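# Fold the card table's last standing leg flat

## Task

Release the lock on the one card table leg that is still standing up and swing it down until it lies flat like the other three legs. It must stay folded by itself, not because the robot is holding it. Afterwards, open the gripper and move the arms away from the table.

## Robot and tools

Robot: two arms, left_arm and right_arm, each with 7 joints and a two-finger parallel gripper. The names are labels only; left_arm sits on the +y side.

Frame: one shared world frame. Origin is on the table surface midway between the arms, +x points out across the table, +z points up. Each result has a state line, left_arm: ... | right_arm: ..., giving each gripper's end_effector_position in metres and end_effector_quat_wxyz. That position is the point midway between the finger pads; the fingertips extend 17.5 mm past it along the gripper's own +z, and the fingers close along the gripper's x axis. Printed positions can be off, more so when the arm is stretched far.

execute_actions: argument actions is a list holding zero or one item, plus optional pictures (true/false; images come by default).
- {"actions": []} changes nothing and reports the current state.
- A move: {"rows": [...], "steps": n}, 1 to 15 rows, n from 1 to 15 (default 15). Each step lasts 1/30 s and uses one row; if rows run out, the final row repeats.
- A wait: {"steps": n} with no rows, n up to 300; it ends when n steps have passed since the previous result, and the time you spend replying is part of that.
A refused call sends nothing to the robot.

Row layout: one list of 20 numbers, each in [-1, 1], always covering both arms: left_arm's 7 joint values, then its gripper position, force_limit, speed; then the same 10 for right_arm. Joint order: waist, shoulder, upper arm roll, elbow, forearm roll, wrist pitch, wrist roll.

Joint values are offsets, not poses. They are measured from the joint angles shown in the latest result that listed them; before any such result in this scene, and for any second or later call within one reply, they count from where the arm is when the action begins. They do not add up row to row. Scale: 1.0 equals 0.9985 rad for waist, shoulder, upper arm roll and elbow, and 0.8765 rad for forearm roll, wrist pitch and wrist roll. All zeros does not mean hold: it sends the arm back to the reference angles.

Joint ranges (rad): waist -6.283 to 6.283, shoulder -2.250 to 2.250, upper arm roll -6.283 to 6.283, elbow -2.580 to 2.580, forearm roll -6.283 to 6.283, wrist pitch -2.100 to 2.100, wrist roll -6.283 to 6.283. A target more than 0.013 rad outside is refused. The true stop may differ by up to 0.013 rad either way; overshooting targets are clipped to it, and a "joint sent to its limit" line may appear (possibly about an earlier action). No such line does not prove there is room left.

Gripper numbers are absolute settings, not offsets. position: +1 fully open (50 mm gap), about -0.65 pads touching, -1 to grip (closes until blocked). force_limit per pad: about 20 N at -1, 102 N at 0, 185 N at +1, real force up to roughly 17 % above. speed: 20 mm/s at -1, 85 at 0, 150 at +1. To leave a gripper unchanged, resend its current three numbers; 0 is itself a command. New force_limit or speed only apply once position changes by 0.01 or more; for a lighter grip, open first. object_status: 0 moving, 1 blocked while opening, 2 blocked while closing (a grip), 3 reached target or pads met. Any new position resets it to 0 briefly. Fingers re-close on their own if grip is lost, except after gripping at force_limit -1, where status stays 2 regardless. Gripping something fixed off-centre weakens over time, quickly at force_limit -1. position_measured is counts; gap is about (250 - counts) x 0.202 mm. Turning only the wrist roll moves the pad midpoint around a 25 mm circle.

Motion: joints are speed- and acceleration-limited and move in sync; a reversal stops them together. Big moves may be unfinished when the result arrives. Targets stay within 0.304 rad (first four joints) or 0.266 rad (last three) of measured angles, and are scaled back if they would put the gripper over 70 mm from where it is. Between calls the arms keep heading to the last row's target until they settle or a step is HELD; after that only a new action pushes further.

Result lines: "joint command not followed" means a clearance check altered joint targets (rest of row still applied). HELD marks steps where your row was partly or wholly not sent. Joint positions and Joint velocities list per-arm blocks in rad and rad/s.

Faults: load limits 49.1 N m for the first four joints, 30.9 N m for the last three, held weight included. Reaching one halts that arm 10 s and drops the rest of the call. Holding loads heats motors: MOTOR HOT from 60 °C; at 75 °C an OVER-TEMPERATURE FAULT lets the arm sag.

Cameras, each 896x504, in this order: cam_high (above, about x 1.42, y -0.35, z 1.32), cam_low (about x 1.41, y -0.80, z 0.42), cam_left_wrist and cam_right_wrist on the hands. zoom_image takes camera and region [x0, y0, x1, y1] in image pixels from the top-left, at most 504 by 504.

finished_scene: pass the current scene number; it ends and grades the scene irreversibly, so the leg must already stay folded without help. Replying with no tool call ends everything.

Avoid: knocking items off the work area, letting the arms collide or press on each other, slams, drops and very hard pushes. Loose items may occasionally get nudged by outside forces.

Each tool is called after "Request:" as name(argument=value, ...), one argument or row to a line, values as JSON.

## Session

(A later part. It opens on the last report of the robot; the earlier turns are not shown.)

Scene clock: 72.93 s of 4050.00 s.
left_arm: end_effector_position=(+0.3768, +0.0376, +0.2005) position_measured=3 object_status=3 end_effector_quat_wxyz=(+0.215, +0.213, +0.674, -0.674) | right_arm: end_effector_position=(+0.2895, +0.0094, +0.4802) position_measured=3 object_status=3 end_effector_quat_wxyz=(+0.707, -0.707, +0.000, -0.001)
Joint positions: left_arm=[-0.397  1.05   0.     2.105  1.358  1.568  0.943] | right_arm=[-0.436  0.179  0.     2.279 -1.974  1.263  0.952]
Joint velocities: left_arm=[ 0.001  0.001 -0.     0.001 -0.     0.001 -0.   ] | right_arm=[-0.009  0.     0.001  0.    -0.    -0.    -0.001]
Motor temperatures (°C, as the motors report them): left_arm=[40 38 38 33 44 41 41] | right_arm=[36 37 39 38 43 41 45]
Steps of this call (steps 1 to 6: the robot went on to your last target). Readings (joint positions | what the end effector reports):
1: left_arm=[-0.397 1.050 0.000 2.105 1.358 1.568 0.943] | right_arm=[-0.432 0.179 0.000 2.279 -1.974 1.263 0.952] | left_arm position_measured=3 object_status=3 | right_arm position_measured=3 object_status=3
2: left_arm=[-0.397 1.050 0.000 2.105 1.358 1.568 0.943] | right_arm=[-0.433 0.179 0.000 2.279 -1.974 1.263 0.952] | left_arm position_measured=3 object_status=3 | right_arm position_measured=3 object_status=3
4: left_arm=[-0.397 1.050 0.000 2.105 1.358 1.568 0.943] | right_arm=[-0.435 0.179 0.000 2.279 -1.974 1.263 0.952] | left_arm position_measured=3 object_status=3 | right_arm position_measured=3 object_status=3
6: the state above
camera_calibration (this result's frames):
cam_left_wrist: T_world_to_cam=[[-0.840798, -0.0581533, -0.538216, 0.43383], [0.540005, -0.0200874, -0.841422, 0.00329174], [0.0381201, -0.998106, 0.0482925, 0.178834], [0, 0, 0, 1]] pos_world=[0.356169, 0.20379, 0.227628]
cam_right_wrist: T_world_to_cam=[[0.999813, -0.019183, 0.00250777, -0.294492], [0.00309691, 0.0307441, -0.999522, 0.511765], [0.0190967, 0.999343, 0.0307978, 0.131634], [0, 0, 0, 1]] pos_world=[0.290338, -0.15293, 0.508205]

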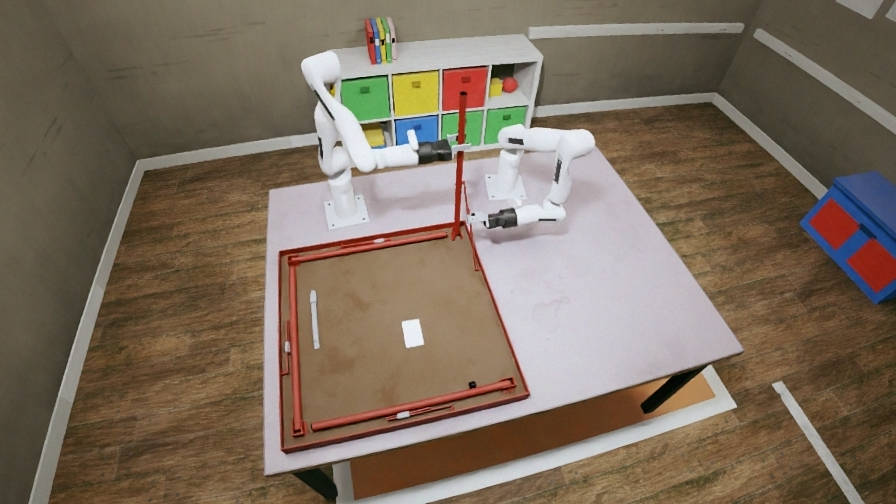

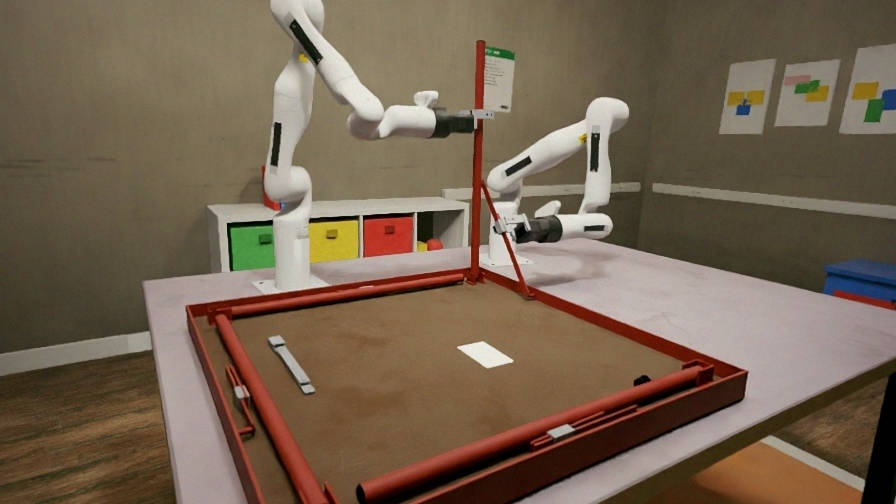

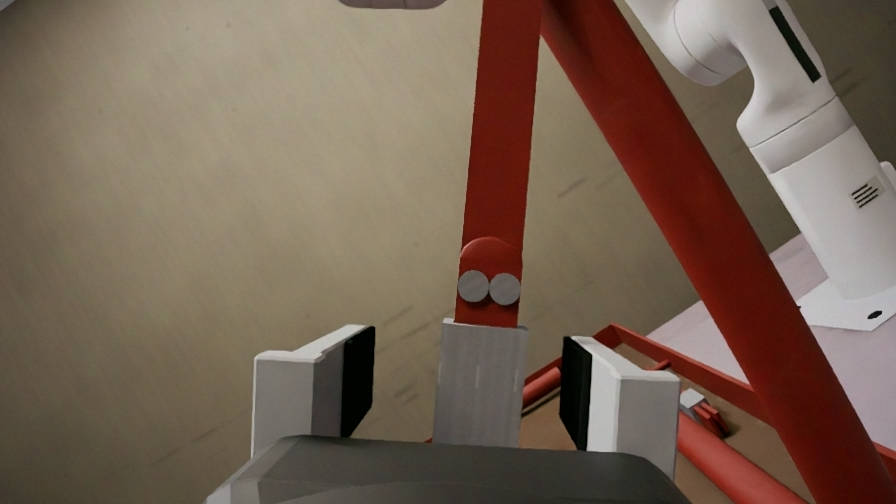

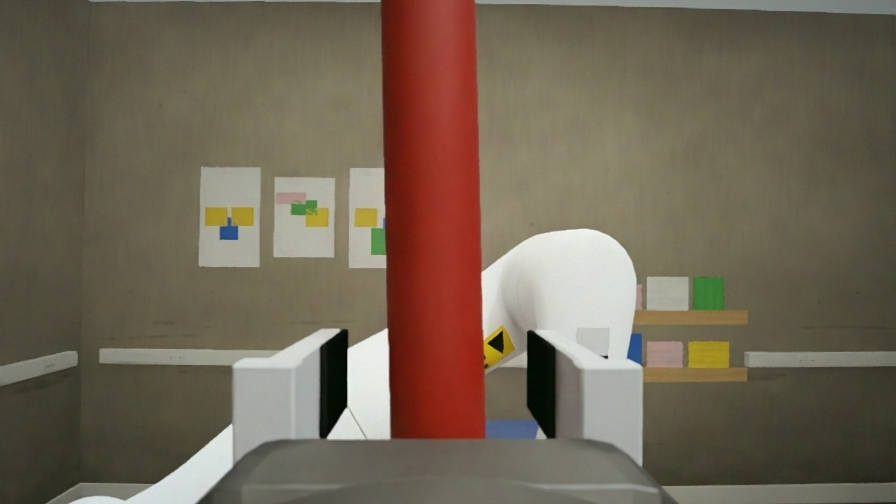

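Request:
execute_actions(
  actions=[
    {"rows":[[0,0.0055,0,0.006,0,0,-0.05,1,-0.5,1,0,0,0,0,0,0,0,-1,-0.5,0.5],[0,0.0055,0,0.006,0,0,-0.05,1,-0.5,1,0,0,0,0,0,0,0,-1,-0.5,0.5],[0,0.0055,0,0.006,0,0,-0.05,1,-0.5,1,0,0,0,0,0,0,0,-1,-0.5,0.5],[0,0.0055,0,0.006,0,0,-0.05,-1,-0.3,0.5,0,0,0,0,0,0,0,-1,-0.5,0.5]],"steps":15},
  ],
  pictures=false,
)

Request:
execute_actions(
  actions=[
    {"steps":6},
  ],
)

Scene clock: 77.57 s of 4050.00 s.
left_arm: end_effector_position=(+0.3738, +0.0371, +0.1989) position_measured=147 object_status=0 end_effector_quat_wxyz=(+0.226, +0.224, +0.670, -0.671) | right_arm: end_effector_position=(+0.2893, +0.0095, +0.4802) position_measured=140 object_status=2 end_effector_quat_wxyz=(+0.707, -0.707, -0.000, -0.001)
Joint positions: left_arm=[-0.397  1.055  0.001  2.111  1.358  1.568  0.899] | right_arm=[-0.436  0.179  0.     2.279 -1.973  1.263  0.953]
Joint velocities: left_arm=[ 0.001 -0.001 -0.     0.001  0.001 -0.    -0.   ] | right_arm=[-0.001  0.001 -0.    -0.     0.    -0.     0.   ]
Motor temperatures (°C, as the motors report them): left_arm=[40 38 38 33 44 41 41] | right_arm=[36 37 39 38 43 41 45]
Steps of this call (steps 1 to 15: the robot went on to your last target; steps 16 to 90: nothing new was sent; then 1.13 s passed at rest; steps 91 to 105: all 15 steps of this action). Readings (joint positions | what the end effector reports):
91: left_arm=[-0.397 1.050 0.000 2.106 1.358 1.568 0.942] | right_arm=[-0.436 0.179 0.000 2.279 -1.974 1.263 0.952] | left_arm position_measured=3 object_status=3 | right_arm position_measured=17 object_status=0
92: left_arm=[-0.398 1.051 0.000 2.107 1.359 1.568 0.933] | right_arm=[-0.436 0.179 0.000 2.279 -1.974 1.263 0.952] | left_arm position_measured=3 object_status=3 | right_arm position_measured=36 object_status=0
94: left_arm=[-0.397 1.055 0.000 2.111 1.358 1.568 0.905] | right_arm=[-0.436 0.179 0.000 2.279 -1.974 1.263 0.952] | left_arm position_measured=17 object_status=0 | right_arm position_measured=75 object_status=0
98: left_arm=[-0.397 1.055 0.000 2.111 1.358 1.568 0.900] | right_arm=[-0.436 0.179 0.000 2.279 -1.973 1.263 0.952] | left_arm position_measured=94 object_status=0 | right_arm position_measured=140 object_status=0
105: the state above

Scene clock: 77.77 s of 4050.00 s.
left_arm: end_effector_position=(+0.3738, +0.0371, +0.1989) position_measured=147 object_status=2 end_effector_quat_wxyz=(+0.226, +0.224, +0.670, -0.671) | right_arm: end_effector_position=(+0.2893, +0.0095, +0.4802) position_measured=140 object_status=2 end_effector_quat_wxyz=(+0.707, -0.707, -0.000, -0.001)
Joint positions: left_arm=[-0.397  1.055  0.001  2.111  1.358  1.568  0.899] | right_arm=[-0.436  0.179  0.     2.279 -1.973  1.263  0.953]
Joint velocities: left_arm=[-0.     0.     0.    -0.001  0.001 -0.001  0.   ] | right_arm=[ 0.    -0.    -0.001 -0.001  0.     0.    -0.   ]
Motor temperatures (°C, as the motors report them): left_arm=[40 38 38 33 44 41 41] | right_arm=[36 37 39 38 43 41 45]
Steps of this call (steps 1 to 6: the robot went on to your last target). Readings (joint positions | what the end effector reports):
1: left_arm=[-0.397 1.055 0.001 2.111 1.358 1.568 0.899] | right_arm=[-0.436 0.179 0.000 2.279 -1.973 1.263 0.953] | left_arm position_measured=147 object_status=0 | right_arm position_measured=140 object_status=2
2: left_arm=[-0.397 1.055 0.001 2.111 1.358 1.568 0.899] | right_arm=[-0.436 0.179 0.000 2.279 -1.973 1.263 0.953] | left_arm position_measured=147 object_status=2 | right_arm position_measured=140 object_status=2
4: left_arm=[-0.397 1.055 0.001 2.111 1.358 1.568 0.899] | right_arm=[-0.436 0.179 0.000 2.279 -1.973 1.263 0.953] | left_arm position_measured=147 object_status=2 | right_arm position_measured=140 object_status=2
6: the state above
camera_calibration (this result's frames):
cam_left_wrist: T_world_to_cam=[[-0.822453, -0.0595318, -0.565709, 0.429126], [0.567658, -0.0220116, -0.82297, -0.0103404], [0.0365407, -0.997984, 0.0518972, 0.178412], [0, 0, 0, 1]] pos_world=[0.352286, 0.203371, 0.224992]
cam_right_wrist: T_world_to_cam=[[0.999816, -0.0187355, 0.00407559, -0.295037], [0.00464474, 0.0304357, -0.999526, 0.511324], [0.0186026, 0.999361, 0.0305171, 0.131896], [0, 0, 0, 1]] pos_world=[0.290155, -0.152902, 0.508259]

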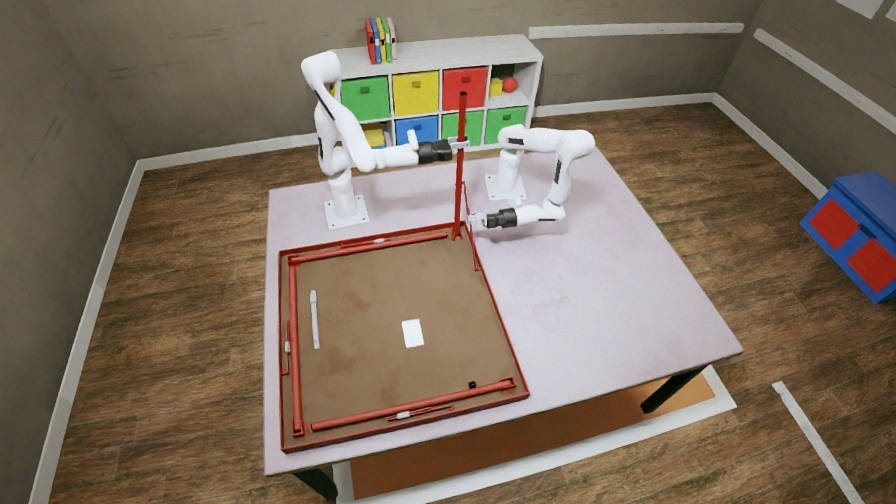

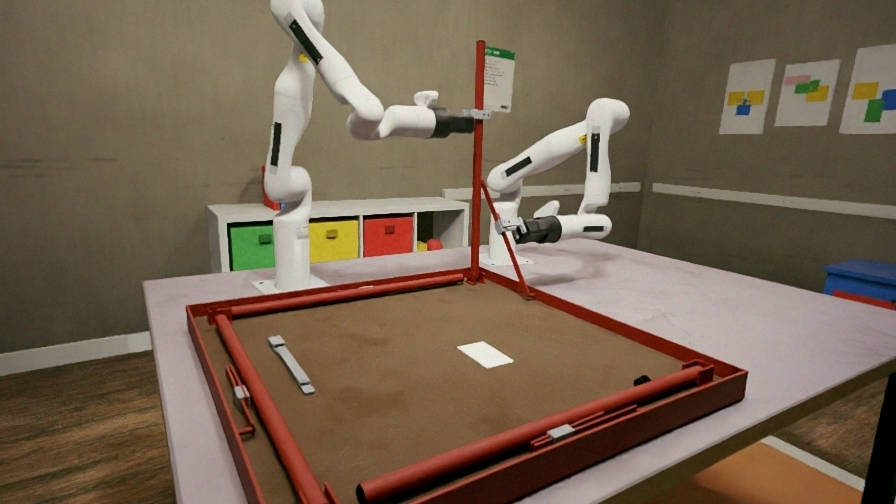

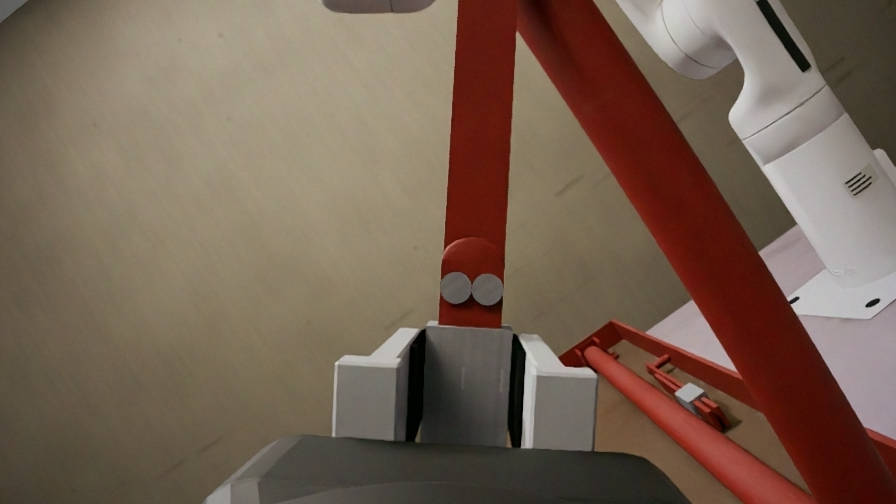

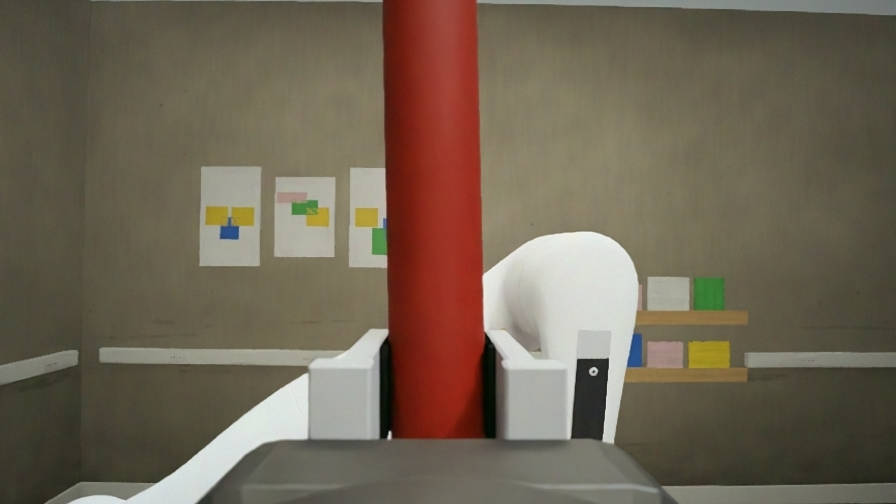

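Request:
execute_actions(
  actions=[
    {"rows":[[0.0034,0.021,0,-0.026,0.004,0.0014,0.007,-1,-0.3,0.5,0,0,0,0,0,0,0,-1,-0.5,0.5],[0.0034,0.021,0,-0.026,0.004,0.0014,0.007,-1,-0.3,0.5,0,0,0,0,0,0,0,-1,-0.5,0.5],[0.0034,0.021,0,-0.026,0.004,0.0014,0.007,-1,-0.3,0.5,0,0,0,0,0,0,0,-1,-0.5,0.5],[0.007,0.043,0,-0.054,0.008,0.003,0.014,-1,-0.3,0.5,0,0,0,0,0,0,0,-1,-0.5,0.5],[0.007,0.043,0,-0.054,0.008,0.003,0.014,-1,-0.3,0.5,0,0,0,0,0,0,0,-1,-0.5,0.5],[0.007,0.043,0,-0.054,0.008,0.003,0.014,-1,-0.3,0.5,0,0,0,0,0,0,0,-1,-0.5,0.5],[0.0137,0.0855,0,-0.1097,0.0156,0.006,0.027,-1,-0.3,0.5,0,0,0,0,0,0,0,-1,-0.5,0.5]],"steps":15},
  ],
  pictures=false,
)

Request:
execute_actions(
  actions=[
    {"steps":8},
  ],
)

Scene clock: 82.17 s of 4050.00 s.
left_arm: end_effector_position=(+0.3981, +0.0370, +0.1677) position_measured=147 object_status=2 end_effector_quat_wxyz=(+0.227, +0.224, +0.670, -0.671) | right_arm: end_effector_position=(+0.2893, +0.0095, +0.4802) position_measured=140 object_status=2 end_effector_quat_wxyz=(+0.707, -0.707, -0.001, -0.002)
Joint positions: left_arm=[-0.384  1.138  0.001  2.002  1.372  1.573  0.923] | right_arm=[-0.436  0.179  0.     2.279 -1.973  1.263  0.953]
Joint velocities: left_arm=[ 0.003  0.019 -0.    -0.012  0.003  0.005 -0.003] | right_arm=[ 0.     0.001  0.    -0.001  0.    -0.     0.001]
Motor temperatures (°C, as the motors report them): left_arm=[40 38 38 33 44 41 41] | right_arm=[36 37 39 38 43 41 45]
Steps of this call (steps 1 to 15: the robot went on to your last target; steps 16 to 90: nothing new was sent; then 0.90 s passed at rest; steps 91 to 105: all 15 steps of this action). Readings (joint positions | what the end effector reports):
91: left_arm=[-0.397 1.056 0.001 2.110 1.358 1.568 0.900] | right_arm=[-0.436 0.179 0.000 2.279 -1.973 1.263 0.953] | left_arm position_measured=147 object_status=2 | right_arm position_measured=140 object_status=2
92: left_arm=[-0.396 1.061 0.001 2.105 1.359 1.569 0.900] | right_arm=[-0.436 0.179 0.000 2.279 -1.973 1.263 0.953] | left_arm position_measured=147 object_status=2 | right_arm position_measured=140 object_status=2
94: left_arm=[-0.394 1.075 0.001 2.087 1.362 1.570 0.904] | right_arm=[-0.436 0.179 0.000 2.279 -1.973 1.263 0.953] | left_arm position_measured=147 object_status=2 | right_arm position_measured=140 object_status=2
98: left_arm=[-0.389 1.104 0.001 2.049 1.366 1.572 0.913] | right_arm=[-0.436 0.179 0.000 2.279 -1.973 1.263 0.953] | left_arm position_measured=147 object_status=2 | right_arm position_measured=140 object_status=2
105: the state above

Scene clock: 82.43 s of 4050.00 s.
left_arm: end_effector_position=(+0.3983, +0.0370, +0.1672) position_measured=147 object_status=2 end_effector_quat_wxyz=(+0.227, +0.224, +0.670, -0.671) | right_arm: end_effector_position=(+0.2892, +0.0095, +0.4802) position_measured=140 object_status=2 end_effector_quat_wxyz=(+0.707, -0.707, -0.001, -0.002)
Joint positions: left_arm=[-0.384  1.14   0.001  2.001  1.373  1.573  0.923] | right_arm=[-0.436  0.179  0.     2.279 -1.973  1.263  0.953]
Joint velocities: left_arm=[-0.     0.001 -0.    -0.001  0.    -0.    -0.   ] | right_arm=[ 0.     0.001  0.001  0.    -0.     0.     0.002]
Motor temperatures (°C, as the motors report them): left_arm=[40 38 38 33 44 41 41] | right_arm=[36 37 39 38 43 41 45]
Steps of this call (steps 1 to 8: the robot went on to your last target). Readings (joint positions | what the end effector reports):
1: left_arm=[-0.384 1.138 0.001 2.002 1.372 1.573 0.923] | right_arm=[-0.436 0.179 0.000 2.279 -1.973 1.263 0.953] | left_arm position_measured=147 object_status=2 | right_arm position_measured=140 object_status=2
2: left_arm=[-0.384 1.139 0.001 2.002 1.372 1.573 0.923] | right_arm=[-0.436 0.179 0.000 2.279 -1.973 1.263 0.953] | left_arm position_measured=147 object_status=2 | right_arm position_measured=140 object_status=2
4: left_arm=[-0.384 1.139 0.001 2.001 1.372 1.573 0.923] | right_arm=[-0.436 0.179 0.000 2.279 -1.973 1.263 0.953] | left_arm position_measured=147 object_status=2 | right_arm position_measured=140 object_status=2
8: the state above
camera_calibration (this result's frames):
cam_left_wrist: T_world_to_cam=[[-0.821691, -0.0600048, -0.566765, 0.431185], [0.56874, -0.0220351, -0.822222, -0.0509129], [0.0368486, -0.997955, 0.0522332, 0.178923], [0, 0, 0, 1]] pos_world=[0.376664, 0.203309, 0.193173]
cam_right_wrist: T_world_to_cam=[[0.999811, -0.018696, 0.00542192, -0.295665], [0.00598419, 0.0301507, -0.999527, 0.510937], [0.0185237, 0.99937, 0.0302568, 0.132045], [0, 0, 0, 1]] pos_world=[0.290106, -0.152895, 0.508303]

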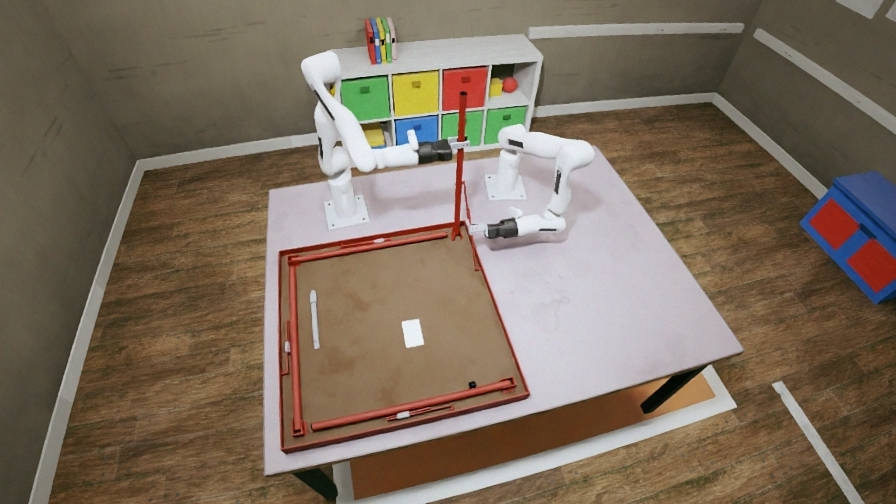

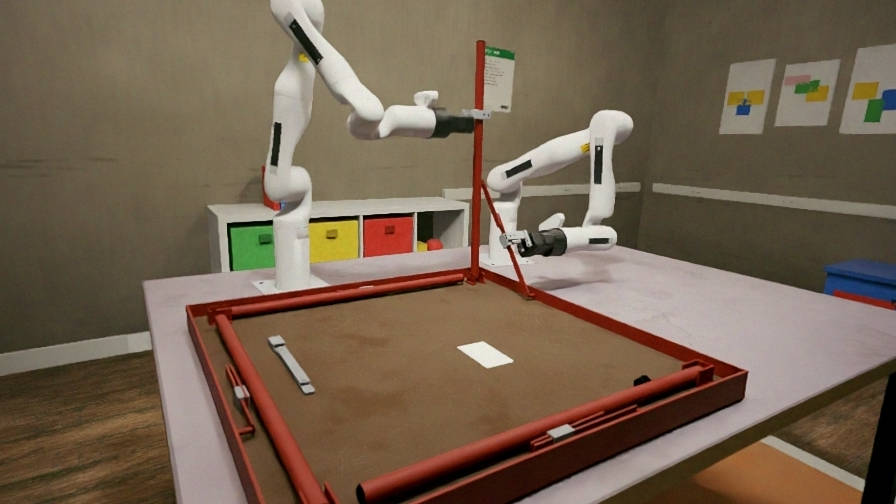

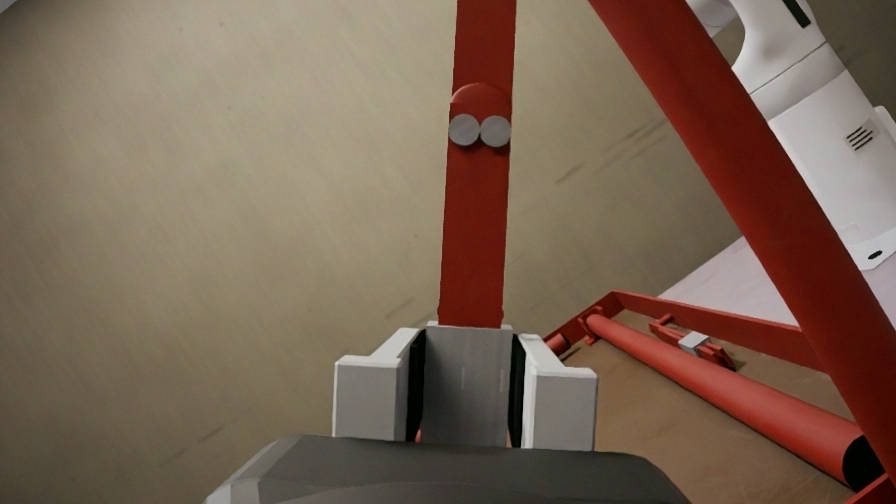

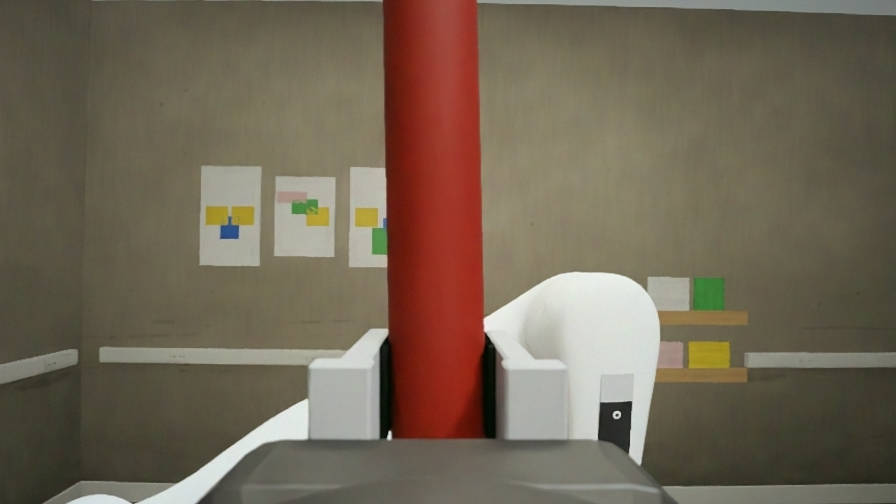

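Request:
execute_actions(
  actions=[
    {"rows":[[0.0045,0.033,0,-0.045,0.005,0.002,0.013,-1,-0.3,0.5,0,0,0,0,0,0,0,-1,-0.5,0.5]],"steps":15},
  ],
)

Request:
zoom_image(
  camera="cam_low",
  region=[465, 170, 555, 310],
)

Scene clock: 87.83 s of 4050.00 s.
left_arm: end_effector_position=(+0.4079, +0.0370, +0.1546) position_measured=147 object_status=2 end_effector_quat_wxyz=(+0.227, +0.225, +0.670, -0.671) | right_arm: end_effector_position=(+0.2892, +0.0095, +0.4802) position_measured=140 object_status=2 end_effector_quat_wxyz=(+0.707, -0.707, -0.001, -0.002)
Joint positions: left_arm=[-0.379  1.172  0.001  1.956  1.377  1.575  0.934] | right_arm=[-0.436  0.179  0.     2.279 -1.972  1.262  0.954]
Joint velocities: left_arm=[-0.     0.001 -0.001 -0.001 -0.     0.001  0.   ] | right_arm=[-0.     0.001 -0.001  0.001 -0.    -0.     0.001]
Motor temperatures (°C, as the motors report them): left_arm=[40 38 38 33 44 41 41] | right_arm=[36 37 39 38 43 41 45]
Steps of this call (steps 1 to 15: the robot went on to your last target; steps 16 to 90: nothing new was sent; then 1.90 s passed at rest; steps 91 to 105: all 15 steps of this action). Readings (joint positions | what the end effector reports):
91: left_arm=[-0.384 1.141 0.001 2.000 1.373 1.573 0.923] | right_arm=[-0.436 0.179 0.000 2.279 -1.973 1.263 0.954] | left_arm position_measured=147 object_status=2 | right_arm position_measured=140 object_status=2
92: left_arm=[-0.383 1.146 0.001 1.995 1.373 1.574 0.924] | right_arm=[-0.436 0.179 0.000 2.279 -1.972 1.262 0.954] | left_arm position_measured=147 object_status=2 | right_arm position_measured=140 object_status=2
94: left_arm=[-0.381 1.163 0.001 1.971 1.376 1.575 0.930] | right_arm=[-0.436 0.179 0.000 2.279 -1.972 1.262 0.954] | left_arm position_measured=147 object_status=2 | right_arm position_measured=140 object_status=2
98: left_arm=[-0.379 1.170 0.001 1.957 1.377 1.575 0.934] | right_arm=[-0.436 0.179 0.000 2.279 -1.972 1.262 0.954] | left_arm position_measured=147 object_status=2 | right_arm position_measured=140 object_status=2
105: the state above
camera_calibration (this result's frames):
cam_left_wrist: T_world_to_cam=[[-0.820844, -0.0597438, -0.568019, 0.431732], [0.569974, -0.0218316, -0.821373, -0.0673109], [0.0366712, -0.997975, 0.0519728, 0.17933], [0, 0, 0, 1]] pos_world=[0.386174, 0.20329, 0.180624]
cam_right_wrist: T_world_to_cam=[[0.999804, -0.0186829, 0.00650679, -0.296182], [0.00706409, 0.0299199, -0.999527, 0.510623], [0.0184794, 0.999378, 0.030046, 0.132159], [0, 0, 0, 1]] pos_world=[0.290074, -0.152888, 0.508338]

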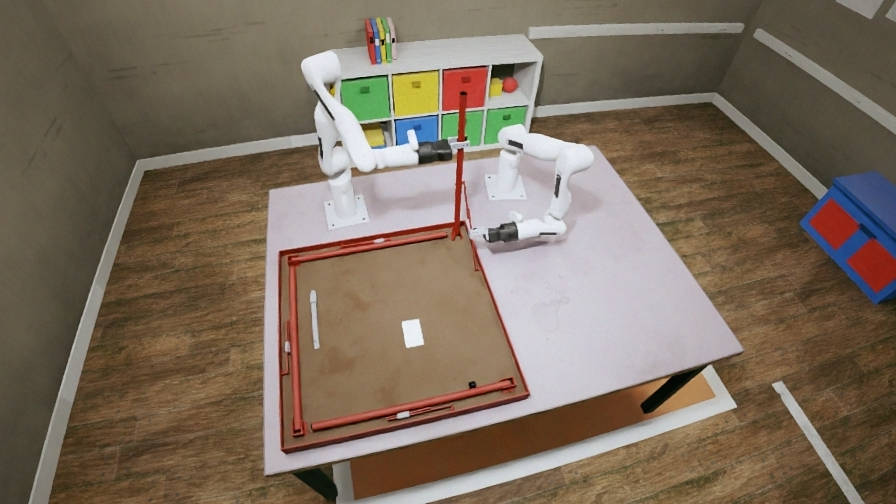

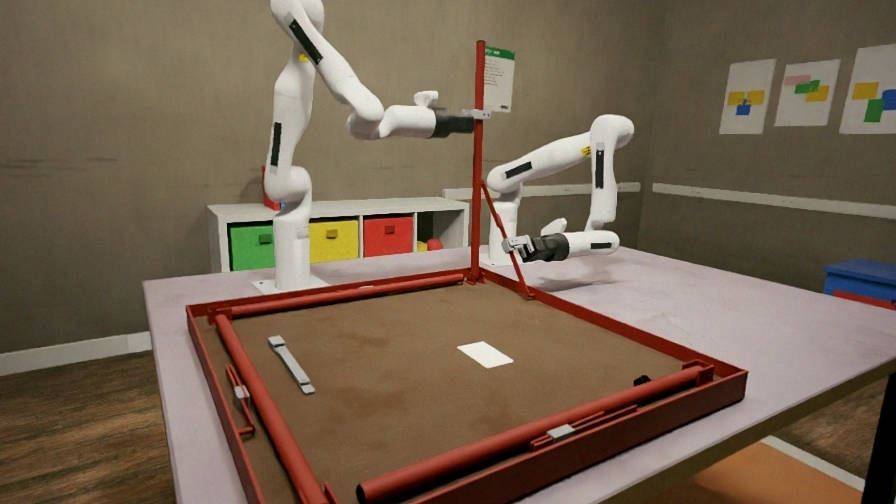

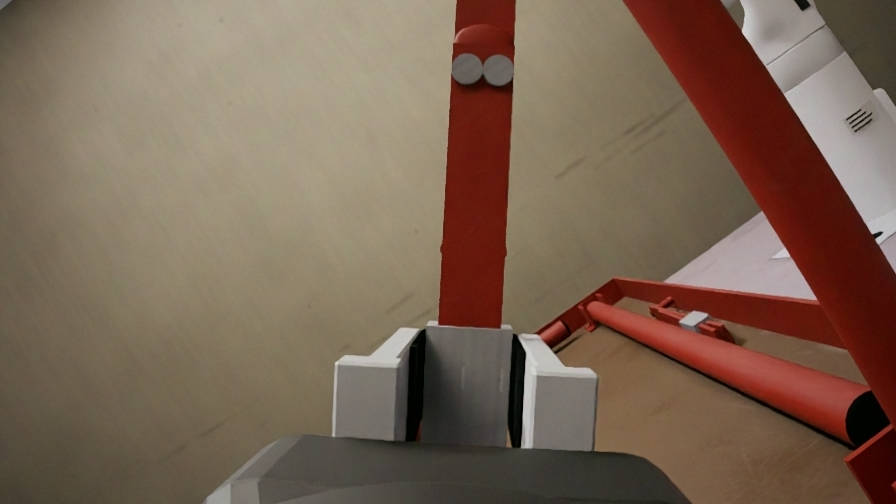

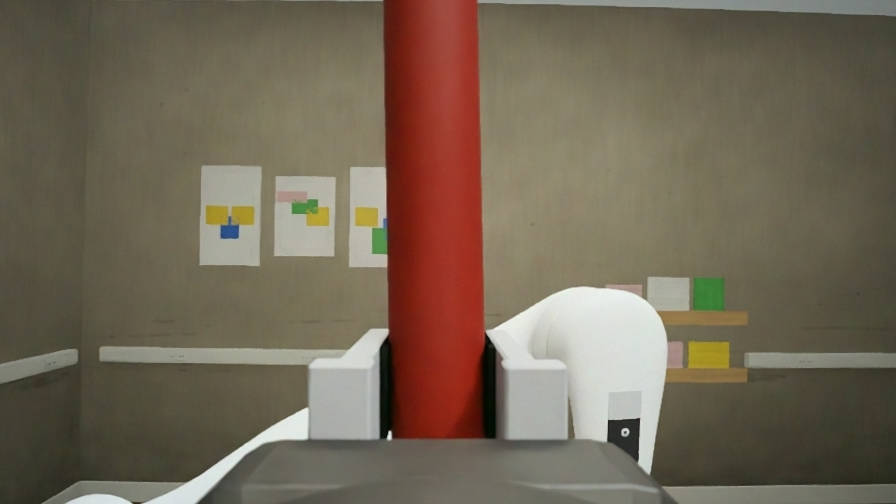

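Region (465, 170, 555, 310) of cam_low's 896x504 image, scaled by 3.600, with more detail than that image has; it fills the left 324 columns of this view, and the rest is white.

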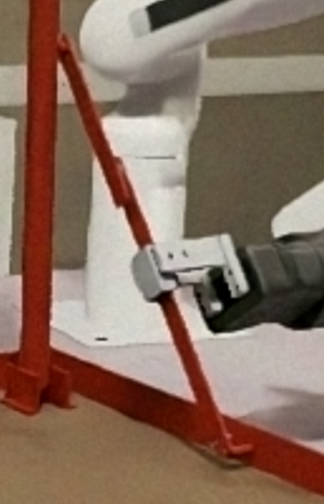

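Request:
execute_actions(
  actions=[
    {"rows":[[0.004,-0.014,0,-0.02,0.005,0.008,0.125,-1,-0.3,0.5,0.006,0.006,0,-0.008,0.006,0.003,-0.013,-1,-0.5,0.5],[0.004,-0.014,0,-0.02,0.005,0.008,0.125,-1,-0.3,0.5,0.006,0.006,0,-0.008,0.006,0.003,-0.013,-1,-0.5,0.5],[0.004,-0.014,0,-0.02,0.005,0.008,0.125,-1,-0.3,0.5,0.006,0.006,0,-0.008,0.006,0.003,-0.013,-1,-0.5,0.5],[0.004,-0.014,0,-0.02,0.005,0.008,0.125,-1,-0.3,0.5,0.006,0.006,0,-0.008,0.006,0.003,-0.013,-1,-0.5,0.5],[0.004,-0.014,0,-0.02,0.005,0.008,0.125,-1,-0.3,0.5,0.006,0.006,0,-0.008,0.006,0.003,-0.013,-1,-0.5,0.5],[0.004,-0.014,0,-0.02,0.005,0.008,0.125,-1,-0.3,0.5,0.006,0.006,0,-0.008,0.006,0.003,-0.013,-1,-0.5,0.5],[0.004,-0.014,0,-0.02,0.005,0.008,0.125,-1,-0.3,0.5,0.006,0.006,0,-0.008,0.006,0.003,-0.013,-1,-0.5,0.5],[0.008,-0.0276,0,-0.041,0.009,0.016,0.25,-1,-0.3,0.5,0.027,0.027,0,-0.038,0.03,0.013,-0.06,-1,-0.5,0.5]],"steps":15},
  ],
  pictures=false,
)

Request:
execute_actions(
  actions=[
    {"steps":8},
  ],
)

Scene clock: 97.97 s of 4050.00 s.
left_arm: end_effector_position=(+0.4273, +0.0370, +0.1683) position_measured=147 object_status=2 end_effector_quat_wxyz=(+0.175, +0.172, +0.684, -0.687) | right_arm: end_effector_position=(+0.3034, +0.0094, +0.4804) position_measured=140 object_status=2 end_effector_quat_wxyz=(+0.707, -0.707, +0.009, +0.011)
Joint positions: left_arm=[-0.371  1.146  0.001  1.916  1.385  1.589  1.154] | right_arm=[-0.411  0.204 -0.     2.241 -1.945  1.273  0.903]
Joint velocities: left_arm=[ 0.003 -0.004 -0.001 -0.007 -0.003  0.     0.016] | right_arm=[ 0.011  0.012 -0.004 -0.008  0.006  0.011 -0.001]
Motor temperatures (°C, as the motors report them): left_arm=[40 38 38 33 44 41 41] | right_arm=[36 37 39 38 43 41 45]
Steps of this call (steps 1 to 15: the robot went on to your last target; steps 16 to 90: nothing new was sent; then 6.63 s passed at rest; steps 91 to 105: all 15 steps of this action). Readings (joint positions | what the end effector reports):
91: left_arm=[-0.379 1.172 0.001 1.956 1.377 1.575 0.935] | right_arm=[-0.435 0.180 0.000 2.278 -1.972 1.263 0.954] | left_arm position_measured=147 object_status=2 | right_arm position_measured=140 object_status=2
92: left_arm=[-0.378 1.170 0.001 1.954 1.377 1.576 0.945] | right_arm=[-0.432 0.182 -0.001 2.274 -1.967 1.266 0.949] | left_arm position_measured=147 object_status=2 | right_arm position_measured=140 object_status=2
94: left_arm=[-0.376 1.163 0.001 1.945 1.379 1.578 0.994] | right_arm=[-0.431 0.183 -0.000 2.273 -1.965 1.266 0.945] | left_arm position_measured=147 object_status=2 | right_arm position_measured=140 object_status=2
98: left_arm=[-0.375 1.159 0.001 1.936 1.381 1.582 1.045] | right_arm=[-0.429 0.185 0.000 2.269 -1.967 1.265 0.942] | left_arm position_measured=147 object_status=2 | right_arm position_measured=140 object_status=2
105: the state above

Scene clock: 98.23 s of 4050.00 s.
left_arm: end_effector_position=(+0.4274, +0.0370, +0.1684) position_measured=147 object_status=2 end_effector_quat_wxyz=(+0.175, +0.172, +0.684, -0.687) | right_arm: end_effector_position=(+0.3035, +0.0094, +0.4804) position_measured=140 object_status=2 end_effector_quat_wxyz=(+0.707, -0.707, +0.009, +0.011)
Joint positions: left_arm=[-0.371  1.145  0.001  1.916  1.385  1.589  1.154] | right_arm=[-0.41   0.205 -0.001  2.241 -1.945  1.274  0.903]
Joint velocities: left_arm=[-0.    -0.    -0.     0.    -0.     0.002 -0.   ] | right_arm=[ 0.002  0.001  0.001  0.001 -0.     0.    -0.001]
Motor temperatures (°C, as the motors report them): left_arm=[40 38 38 33 44 41 41] | right_arm=[36 37 39 38 43 41 45]
Steps of this call (steps 1 to 8: the robot went on to your last target). Readings (joint positions | what the end effector reports):
1: left_arm=[-0.371 1.146 0.001 1.916 1.385 1.589 1.154] | right_arm=[-0.411 0.204 -0.000 2.241 -1.945 1.274 0.903] | left_arm position_measured=147 object_status=2 | right_arm position_measured=140 object_status=2
2: left_arm=[-0.371 1.146 0.001 1.916 1.385 1.589 1.154] | right_arm=[-0.410 0.204 -0.000 2.241 -1.945 1.274 0.903] | left_arm position_measured=147 object_status=2 | right_arm position_measured=140 object_status=2
4: left_arm=[-0.371 1.145 0.001 1.916 1.385 1.589 1.154] | right_arm=[-0.410 0.205 -0.001 2.241 -1.945 1.274 0.903] | left_arm position_measured=147 object_status=2 | right_arm position_measured=140 object_status=2
8: the state above
camera_calibration (this result's frames):
cam_left_wrist: T_world_to_cam=[[-0.89857, -0.0592673, -0.43481, 0.466362], [0.436734, -0.0240388, -0.899269, 0.00304064], [0.0428449, -0.997953, 0.0474846, 0.176003], [0, 0, 0, 1]] pos_world=[0.41019, 0.203355, 0.197156]
cam_right_wrist: T_world_to_cam=[[0.999535, -0.0149685, -0.0265517, -0.294553], [-0.0260981, 0.0297259, -0.999217, 0.520644], [0.015746, 0.999446, 0.0293214, 0.133114], [0, 0, 0, 1]] pos_world=[0.305908, -0.152926, 0.508513]

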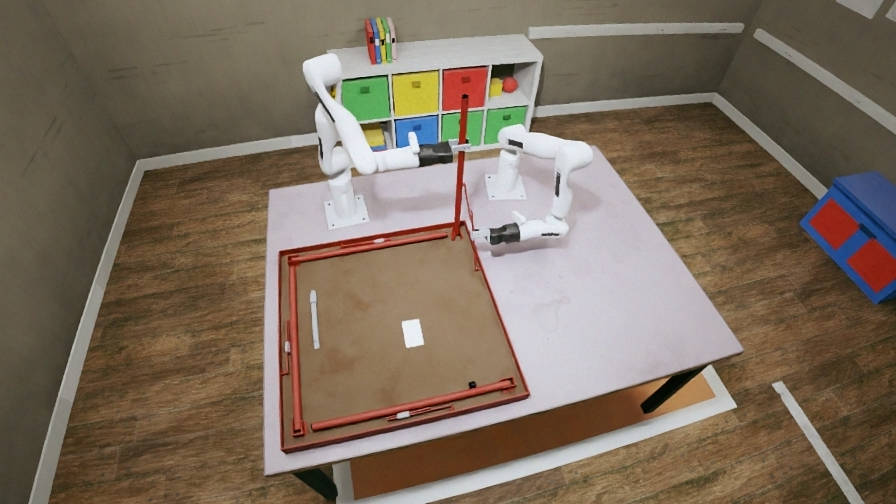

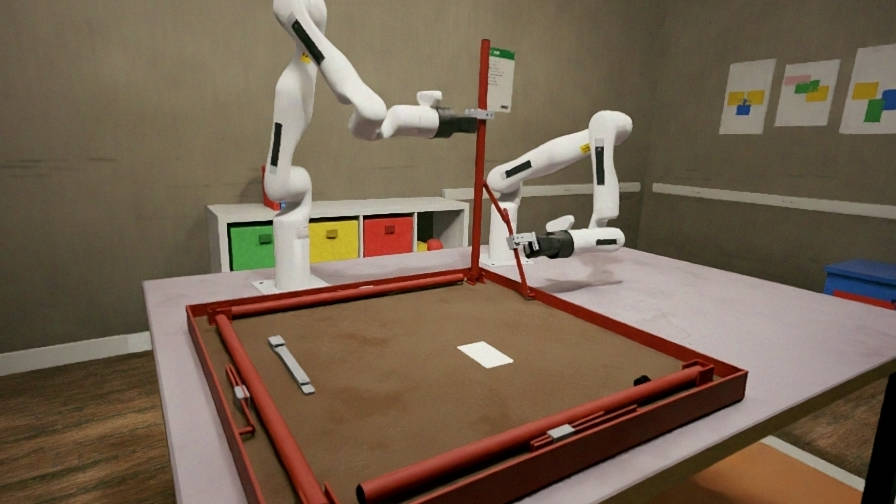

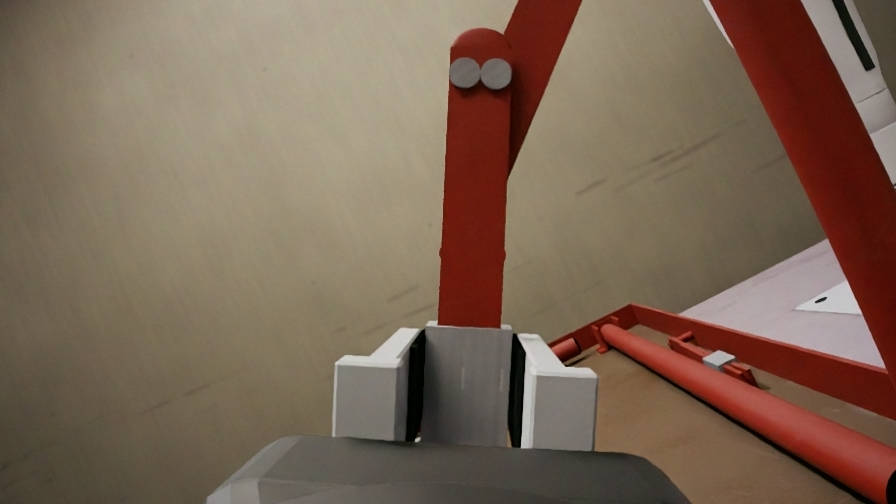

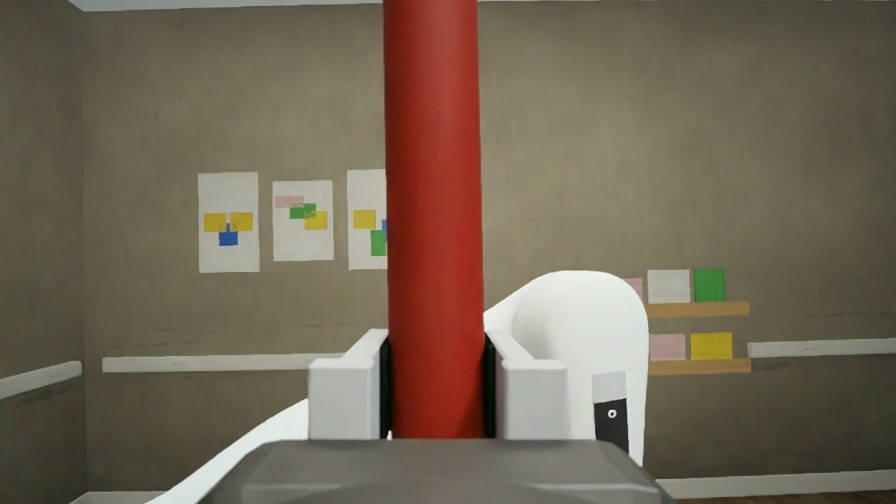

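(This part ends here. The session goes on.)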